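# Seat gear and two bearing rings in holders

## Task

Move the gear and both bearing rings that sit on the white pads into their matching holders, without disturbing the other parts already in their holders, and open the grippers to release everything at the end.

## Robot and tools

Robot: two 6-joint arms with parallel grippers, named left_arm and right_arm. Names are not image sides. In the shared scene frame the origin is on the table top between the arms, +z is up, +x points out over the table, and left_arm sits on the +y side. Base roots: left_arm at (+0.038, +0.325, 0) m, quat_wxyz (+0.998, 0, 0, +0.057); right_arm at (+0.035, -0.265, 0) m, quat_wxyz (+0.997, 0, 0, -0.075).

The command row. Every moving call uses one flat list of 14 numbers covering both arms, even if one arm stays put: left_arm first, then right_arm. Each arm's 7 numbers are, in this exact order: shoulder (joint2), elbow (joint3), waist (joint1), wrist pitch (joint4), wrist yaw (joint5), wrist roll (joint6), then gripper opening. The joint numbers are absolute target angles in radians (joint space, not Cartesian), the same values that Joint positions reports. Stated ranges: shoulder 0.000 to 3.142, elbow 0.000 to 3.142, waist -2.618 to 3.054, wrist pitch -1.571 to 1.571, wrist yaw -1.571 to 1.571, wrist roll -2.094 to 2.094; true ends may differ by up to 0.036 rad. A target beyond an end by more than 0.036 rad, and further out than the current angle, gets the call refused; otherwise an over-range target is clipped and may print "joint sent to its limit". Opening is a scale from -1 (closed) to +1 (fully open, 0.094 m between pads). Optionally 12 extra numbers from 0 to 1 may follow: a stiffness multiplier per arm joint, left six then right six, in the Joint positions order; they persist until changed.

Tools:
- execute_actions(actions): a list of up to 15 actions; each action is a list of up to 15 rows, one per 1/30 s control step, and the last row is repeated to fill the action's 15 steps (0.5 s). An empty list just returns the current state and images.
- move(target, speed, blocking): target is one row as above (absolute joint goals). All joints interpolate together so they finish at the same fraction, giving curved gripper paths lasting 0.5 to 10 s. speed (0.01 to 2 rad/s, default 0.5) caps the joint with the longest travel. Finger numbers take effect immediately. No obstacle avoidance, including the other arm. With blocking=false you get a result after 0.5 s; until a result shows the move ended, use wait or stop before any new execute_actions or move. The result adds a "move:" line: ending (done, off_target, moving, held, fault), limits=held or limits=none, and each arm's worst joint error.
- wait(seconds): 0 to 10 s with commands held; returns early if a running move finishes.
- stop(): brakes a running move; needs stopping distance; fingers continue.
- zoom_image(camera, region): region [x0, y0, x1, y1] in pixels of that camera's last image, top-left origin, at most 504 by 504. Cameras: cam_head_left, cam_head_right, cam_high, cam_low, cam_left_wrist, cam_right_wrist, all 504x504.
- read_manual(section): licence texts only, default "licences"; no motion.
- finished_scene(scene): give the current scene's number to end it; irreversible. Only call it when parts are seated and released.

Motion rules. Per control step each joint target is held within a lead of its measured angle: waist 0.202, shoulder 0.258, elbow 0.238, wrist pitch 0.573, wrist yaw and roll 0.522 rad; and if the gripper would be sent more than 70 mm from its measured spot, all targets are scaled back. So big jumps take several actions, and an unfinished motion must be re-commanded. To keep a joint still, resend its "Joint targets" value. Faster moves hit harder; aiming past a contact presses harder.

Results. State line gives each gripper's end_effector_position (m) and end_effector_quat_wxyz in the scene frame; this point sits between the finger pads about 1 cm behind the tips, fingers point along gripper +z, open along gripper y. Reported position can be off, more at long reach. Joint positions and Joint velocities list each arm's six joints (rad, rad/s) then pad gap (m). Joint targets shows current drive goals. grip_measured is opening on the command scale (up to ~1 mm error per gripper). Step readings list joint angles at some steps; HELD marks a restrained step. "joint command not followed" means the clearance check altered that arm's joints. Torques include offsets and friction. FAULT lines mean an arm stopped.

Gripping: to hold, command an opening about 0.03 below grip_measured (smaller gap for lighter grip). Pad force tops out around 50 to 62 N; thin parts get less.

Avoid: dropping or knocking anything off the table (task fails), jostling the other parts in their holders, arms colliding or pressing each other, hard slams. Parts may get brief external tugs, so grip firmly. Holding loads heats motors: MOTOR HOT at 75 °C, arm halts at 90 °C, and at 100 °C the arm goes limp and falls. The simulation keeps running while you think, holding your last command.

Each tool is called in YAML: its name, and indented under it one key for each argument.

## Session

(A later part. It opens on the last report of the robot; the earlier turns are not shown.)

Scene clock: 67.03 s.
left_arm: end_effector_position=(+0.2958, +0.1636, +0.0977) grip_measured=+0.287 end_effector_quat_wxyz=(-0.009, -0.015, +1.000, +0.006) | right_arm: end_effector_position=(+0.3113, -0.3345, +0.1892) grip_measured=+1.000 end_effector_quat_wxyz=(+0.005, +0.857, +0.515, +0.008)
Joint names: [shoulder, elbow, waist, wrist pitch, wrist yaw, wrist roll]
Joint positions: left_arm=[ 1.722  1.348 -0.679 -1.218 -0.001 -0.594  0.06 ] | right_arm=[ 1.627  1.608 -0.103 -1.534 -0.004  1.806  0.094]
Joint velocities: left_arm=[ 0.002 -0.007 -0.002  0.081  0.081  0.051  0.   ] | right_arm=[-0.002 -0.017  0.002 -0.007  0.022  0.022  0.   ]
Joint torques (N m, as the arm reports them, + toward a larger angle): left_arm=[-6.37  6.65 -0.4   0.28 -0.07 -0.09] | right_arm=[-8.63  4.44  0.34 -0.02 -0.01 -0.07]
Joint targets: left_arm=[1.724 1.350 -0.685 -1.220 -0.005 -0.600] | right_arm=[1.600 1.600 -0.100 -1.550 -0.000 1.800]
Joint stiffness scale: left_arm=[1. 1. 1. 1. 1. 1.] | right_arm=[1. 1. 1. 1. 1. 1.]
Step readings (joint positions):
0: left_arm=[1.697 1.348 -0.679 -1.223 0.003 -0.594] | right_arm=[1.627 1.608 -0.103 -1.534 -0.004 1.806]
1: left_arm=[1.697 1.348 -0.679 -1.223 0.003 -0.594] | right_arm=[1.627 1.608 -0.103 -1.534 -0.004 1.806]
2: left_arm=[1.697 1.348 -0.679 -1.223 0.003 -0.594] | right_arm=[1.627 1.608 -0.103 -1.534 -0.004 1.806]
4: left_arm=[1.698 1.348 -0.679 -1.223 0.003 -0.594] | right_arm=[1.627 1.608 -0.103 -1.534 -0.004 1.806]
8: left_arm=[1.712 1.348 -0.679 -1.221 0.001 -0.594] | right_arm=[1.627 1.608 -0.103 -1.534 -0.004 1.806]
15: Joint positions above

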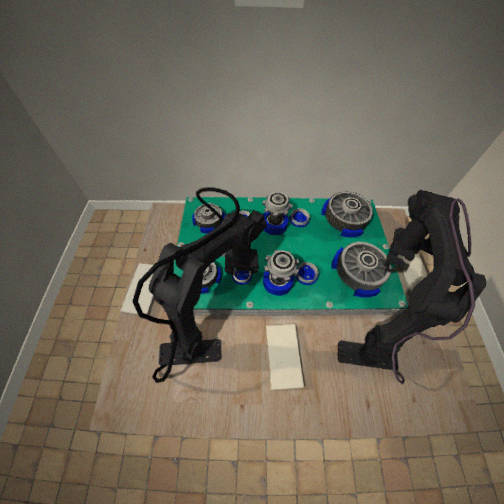

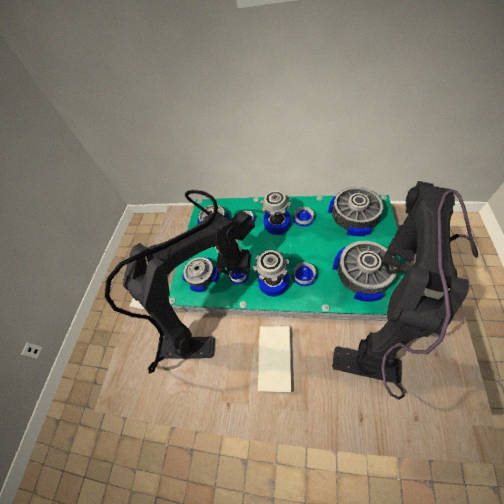

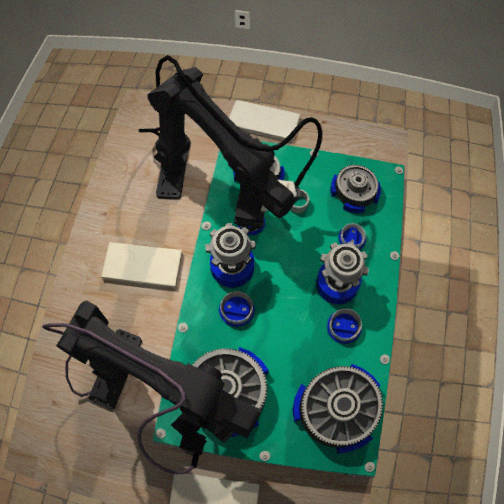

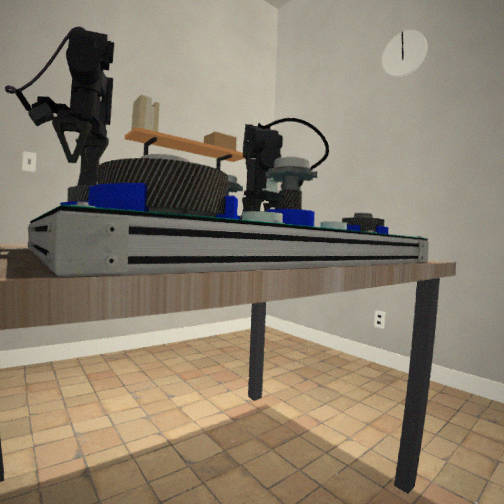

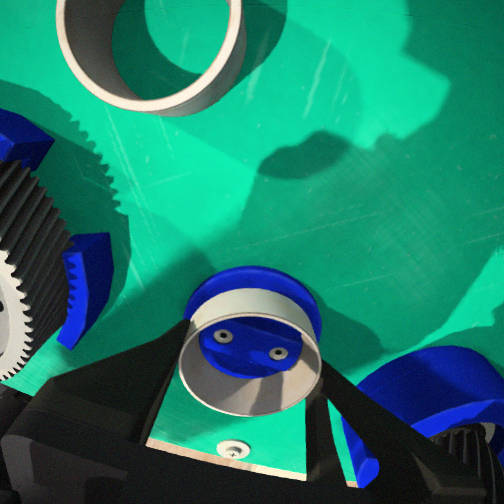

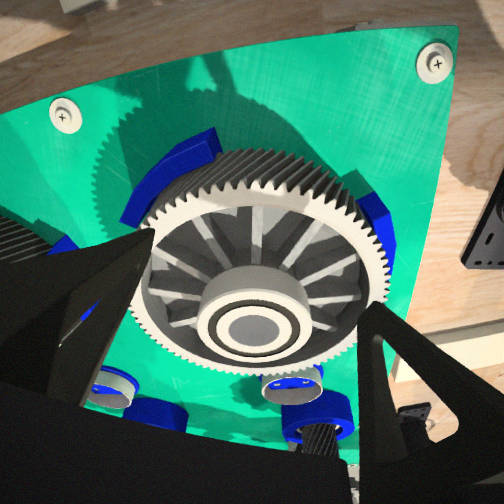

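Engaged. Finish the descent.

execute_actions:
  actions:
    - [[1.724,1.338,-0.68,-1.21,0,-0.6,0.245,1.6,1.6,-0.1,-1.55,0,1.8,1],[1.724,1.334,-0.68,-1.203,0,-0.6,0.245,1.6,1.6,-0.1,-1.55,0,1.8,1],[1.724,1.33,-0.68,-1.199,0,-0.6,0.245,1.6,1.6,-0.1,-1.55,0,1.8,1],[1.724,1.326,-0.68,-1.195,0,-0.6,0.245,1.6,1.6,-0.1,-1.55,0,1.8,1],[1.724,1.322,-0.68,-1.191,0,-0.6,0.245,1.6,1.6,-0.1,-1.55,0,1.8,1],[1.724,1.318,-0.68,-1.187,0,-0.6,0.245,1.6,1.6,-0.1,-1.55,0,1.8,1],[1.724,1.314,-0.68,-1.183,0,-0.6,0.245,1.6,1.6,-0.1,-1.55,0,1.8,1],[1.724,1.31,-0.68,-1.179,0,-0.6,0.245,1.6,1.6,-0.1,-1.55,0,1.8,1],[1.724,1.306,-0.68,-1.175,0,-0.6,0.245,1.6,1.6,-0.1,-1.55,0,1.8,1]]

Scene clock: 69.33 s.
left_arm: end_effector_position=(+0.2961, +0.1634, +0.0928) grip_measured=+0.287 end_effector_quat_wxyz=(-0.007, -0.015, +1.000, +0.005) | right_arm: end_effector_position=(+0.3113, -0.3345, +0.1892) grip_measured=+1.000 end_effector_quat_wxyz=(+0.005, +0.857, +0.515, +0.008)
Joint names: [shoulder, elbow, waist, wrist pitch, wrist yaw, wrist roll]
Joint positions: left_arm=[ 1.722  1.329 -0.679 -1.194 -0.    -0.594  0.06 ] | right_arm=[ 1.627  1.608 -0.103 -1.534 -0.004  1.806  0.094]
Joint velocities: left_arm=[-0.017 -0.042  0.002  0.007 -0.066  0.007  0.   ] | right_arm=[-0.002 -0.027 -0.017 -0.007 -0.037 -0.066  0.   ]
Joint torques (N m, as the arm reports them, + toward a larger angle): left_arm=[-6.32  4.42 -0.11  0.56 -0.01 -0.09] | right_arm=[-8.68  4.48  0.33 -0.03 -0.02 -0.07]
Joint targets: left_arm=[1.724 1.306 -0.680 -1.175 0.000 -0.600] | right_arm=[1.600 1.600 -0.100 -1.550 -0.000 1.800]
Joint stiffness scale: left_arm=[1. 1. 1. 1. 1. 1.] | right_arm=[1. 1. 1. 1. 1. 1.]
Step readings (joint positions):
0: left_arm=[1.722 1.348 -0.679 -1.218 -0.001 -0.594] | right_arm=[1.627 1.608 -0.103 -1.534 -0.004 1.806]
1: left_arm=[1.722 1.348 -0.679 -1.218 -0.001 -0.594] | right_arm=[1.627 1.608 -0.103 -1.534 -0.004 1.806]
2: left_arm=[1.722 1.348 -0.679 -1.217 -0.001 -0.594] | right_arm=[1.627 1.608 -0.103 -1.534 -0.004 1.806]
4: left_arm=[1.722 1.348 -0.679 -1.216 -0.001 -0.594] | right_arm=[1.627 1.608 -0.103 -1.534 -0.004 1.806]
8: left_arm=[1.722 1.332 -0.679 -1.200 -0.001 -0.594] | right_arm=[1.627 1.608 -0.103 -1.534 -0.004 1.806]
15: Joint positions above

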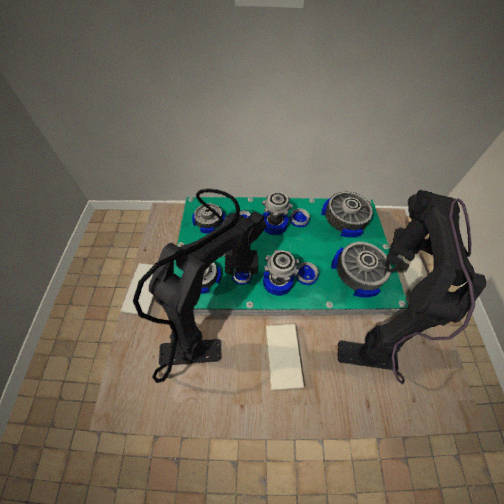

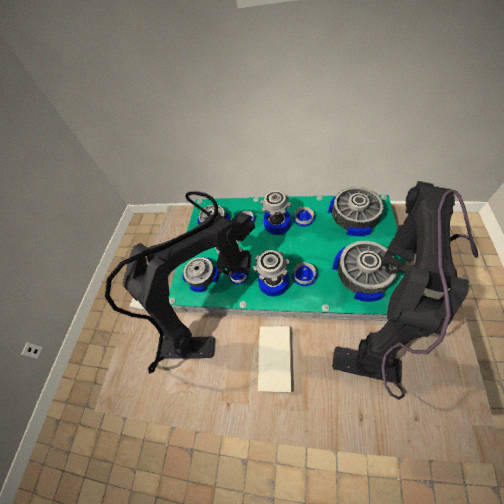

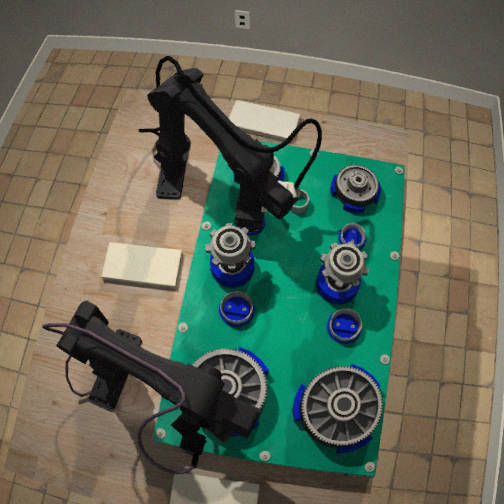

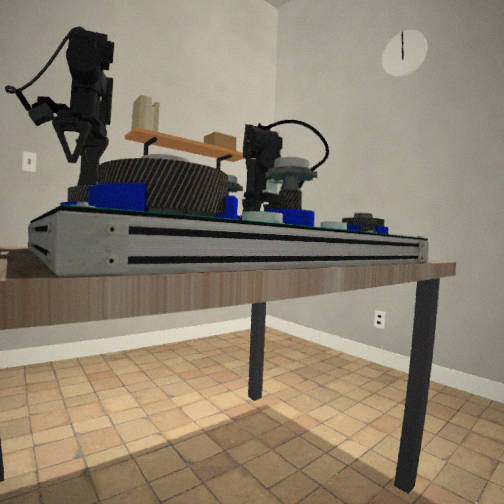

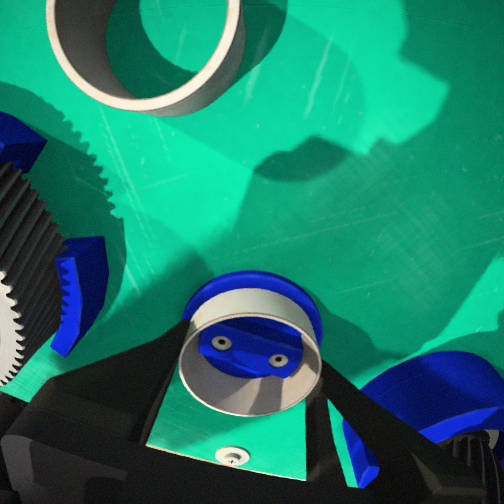

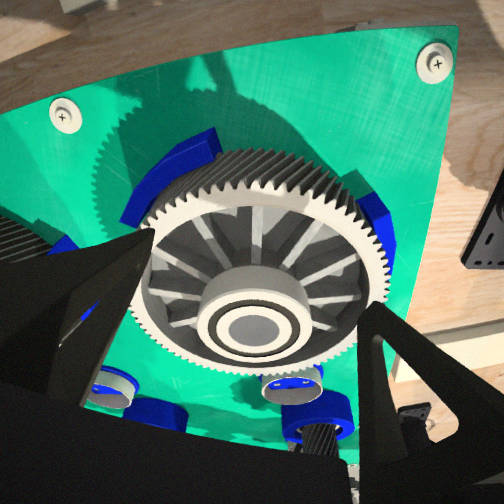

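Seated. Release and lift.

execute_actions:
  actions:
    - [[1.724,1.33,-0.68,-1.19,0,-0.6,0.35,1.6,1.6,-0.1,-1.55,0,1.8,1],[1.724,1.33,-0.68,-1.19,0,-0.6,0.5,1.6,1.6,-0.1,-1.55,0,1.8,1],[1.724,1.34,-0.68,-1.19,0,-0.6,0.65,1.6,1.6,-0.1,-1.55,0,1.8,1],[1.724,1.35,-0.68,-1.19,0,-0.6,0.65,1.6,1.6,-0.1,-1.55,0,1.8,1],[1.724,1.36,-0.68,-1.2,0,-0.6,0.65,1.6,1.6,-0.1,-1.55,0,1.8,1],[1.724,1.36,-0.68,-1.2,0,-0.6,0.65,1.6,1.6,-0.1,-1.55,0,1.8,1],[1.724,1.36,-0.68,-1.2,0,-0.6,0.65,1.6,1.6,-0.1,-1.55,0,1.8,1],[1.71,1.37,-0.68,-1.21,0,-0.6,0.65,1.6,1.6,-0.1,-1.55,0,1.8,1],[1.70,1.38,-0.68,-1.225,0,-0.6,0.65,1.6,1.6,-0.1,-1.55,0,1.8,1],[1.69,1.39,-0.68,-1.24,0,-0.6,0.65,1.6,1.6,-0.1,-1.55,0,1.8,1],[1.68,1.40,-0.68,-1.255,0,-0.6,0.65,1.6,1.6,-0.1,-1.55,0,1.8,1],[1.67,1.41,-0.68,-1.27,0,-0.6,0.65,1.6,1.6,-0.1,-1.55,0,1.8,1],[1.66,1.42,-0.68,-1.285,0,-0.6,0.65,1.6,1.6,-0.1,-1.55,0,1.8,1],[1.65,1.43,-0.68,-1.30,0,-0.6,0.65,1.6,1.6,-0.1,-1.55,0,1.8,1],[1.64,1.44,-0.68,-1.315,0,-0.6,0.65,1.6,1.6,-0.1,-1.55,0,1.8,1]]
    - [[1.63,1.45,-0.68,-1.33,0,-0.6,0.65,1.6,1.6,-0.1,-1.55,0,1.8,1],[1.62,1.46,-0.68,-1.345,0,-0.6,0.65,1.6,1.6,-0.1,-1.55,0,1.8,1]]

Scene clock: 71.10 s.
left_arm: end_effector_position=(+0.2917, +0.1662, +0.1441) grip_measured=+0.648 end_effector_quat_wxyz=(+0.019, -0.015, +1.000, -0.012) | right_arm: end_effector_position=(+0.3113, -0.3345, +0.1892) grip_measured=+1.000 end_effector_quat_wxyz=(+0.005, +0.857, +0.515, +0.008)
Joint names: [shoulder, elbow, waist, wrist pitch, wrist yaw, wrist roll]
Joint positions: left_arm=[ 1.634  1.434 -0.679 -1.327 -0.    -0.594  0.077] | right_arm=[ 1.627  1.608 -0.103 -1.534 -0.004  1.806  0.094]
Joint velocities: left_arm=[ 0.012  0.007 -0.012 -0.022  0.037  0.007  0.   ] | right_arm=[ 0.002 -0.007  0.002 -0.037 -0.037  0.007  0.   ]
Joint torques (N m, as the arm reports them, + toward a larger angle): left_arm=[-6.92  8.97 -0.01  0.26 -0.04 -0.09] | right_arm=[-8.63  4.47  0.31 -0.01  0.   -0.08]
Joint targets: left_arm=[1.620 1.460 -0.680 -1.345 0.000 -0.600] | right_arm=[1.600 1.600 -0.100 -1.550 -0.000 1.800]
Joint stiffness scale: left_arm=[1. 1. 1. 1. 1. 1.] | right_arm=[1. 1. 1. 1. 1. 1.]
Step readings (joint positions; steps 1 to 15: 1st action; 16 to 30: 2nd action):
0: left_arm=[1.722 1.329 -0.679 -1.194 -0.000 -0.594] | right_arm=[1.627 1.608 -0.103 -1.534 -0.004 1.806]
1: left_arm=[1.722 1.329 -0.679 -1.194 -0.000 -0.594] | right_arm=[1.627 1.608 -0.103 -1.534 -0.004 1.806]
2: left_arm=[1.722 1.329 -0.679 -1.194 -0.000 -0.594] | right_arm=[1.627 1.608 -0.103 -1.534 -0.004 1.806]
4: left_arm=[1.722 1.329 -0.679 -1.194 -0.000 -0.594] | right_arm=[1.627 1.608 -0.103 -1.534 -0.004 1.806]
8: left_arm=[1.722 1.329 -0.679 -1.194 -0.000 -0.594] | right_arm=[1.627 1.608 -0.103 -1.534 -0.004 1.806]
15: left_arm=[1.693 1.385 -0.679 -1.248 -0.000 -0.594] | right_arm=[1.627 1.608 -0.103 -1.534 -0.004 1.806]
16: left_arm=[1.682 1.396 -0.679 -1.260 -0.000 -0.594] | right_arm=[1.627 1.608 -0.103 -1.534 -0.004 1.806]
17: left_arm=[1.670 1.407 -0.679 -1.272 -0.000 -0.594] | right_arm=[1.627 1.608 -0.103 -1.534 -0.004 1.806]
19: left_arm=[1.648 1.425 -0.679 -1.292 -0.000 -0.594] | right_arm=[1.627 1.608 -0.103 -1.534 -0.004 1.806]
23: left_arm=[1.634 1.434 -0.679 -1.314 -0.000 -0.594] | right_arm=[1.627 1.608 -0.103 -1.534 -0.004 1.806]
30: Joint positions above

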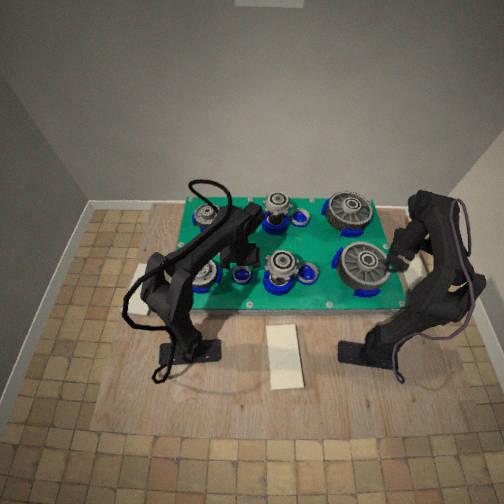

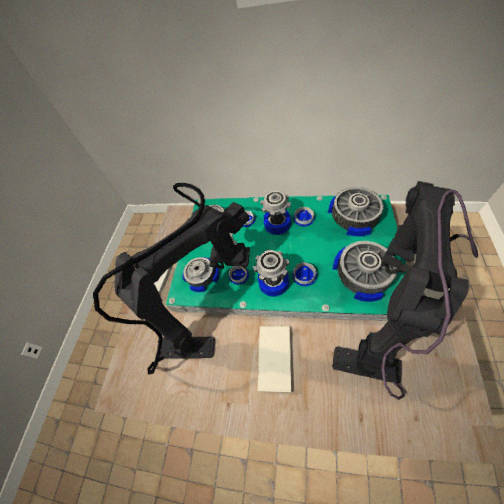

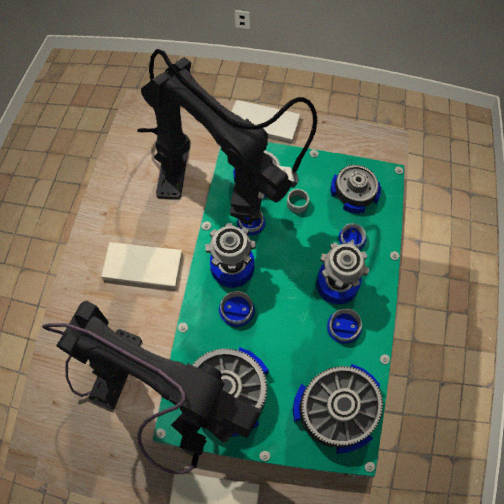

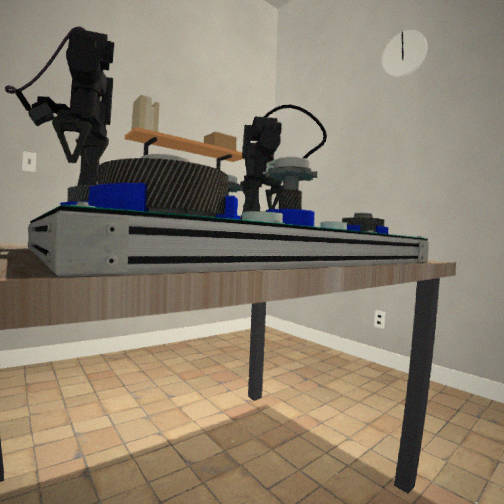

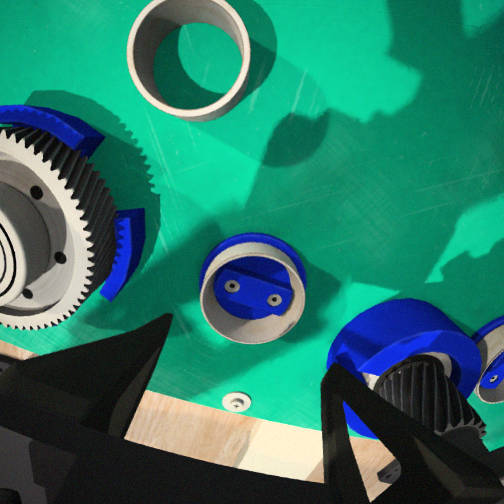

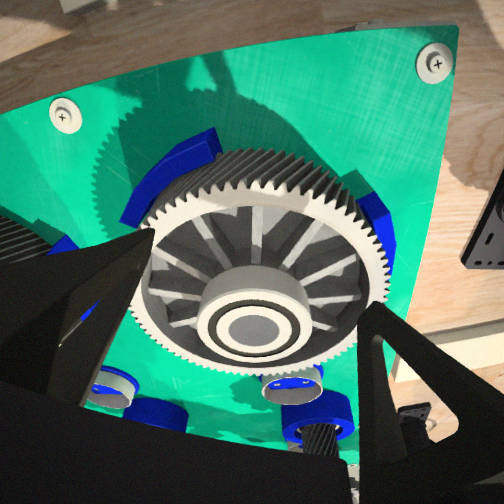

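Check the gear seating once more.

zoom_image:
  camera: "cam_head_right"
  region: [165, 240, 265, 310]

zoom_image:
  camera: "cam_left_wrist"
  region: [0, 90, 200, 340]

Region (165, 240, 265, 310) of cam_head_right's 504x504 image, scaled by 5.040, with more detail than that image has; it fills the top 353 rows of this view, and the rest is white.

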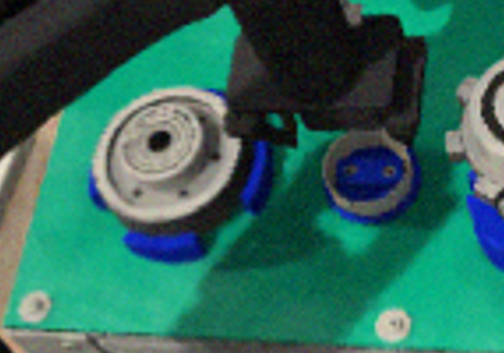

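Region (0, 90, 200, 340) of cam_left_wrist's 504x504 image, scaled by 2.016, with more detail than that image has; it fills the left 403 columns of this view, and the rest is white.

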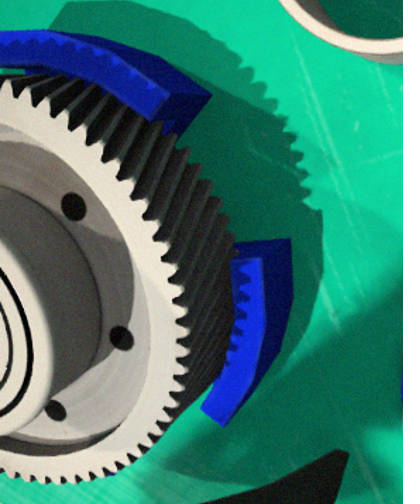

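The gear is inside the lobes.

finished_scene:
  scene: 2

The scene is finished: the task was done.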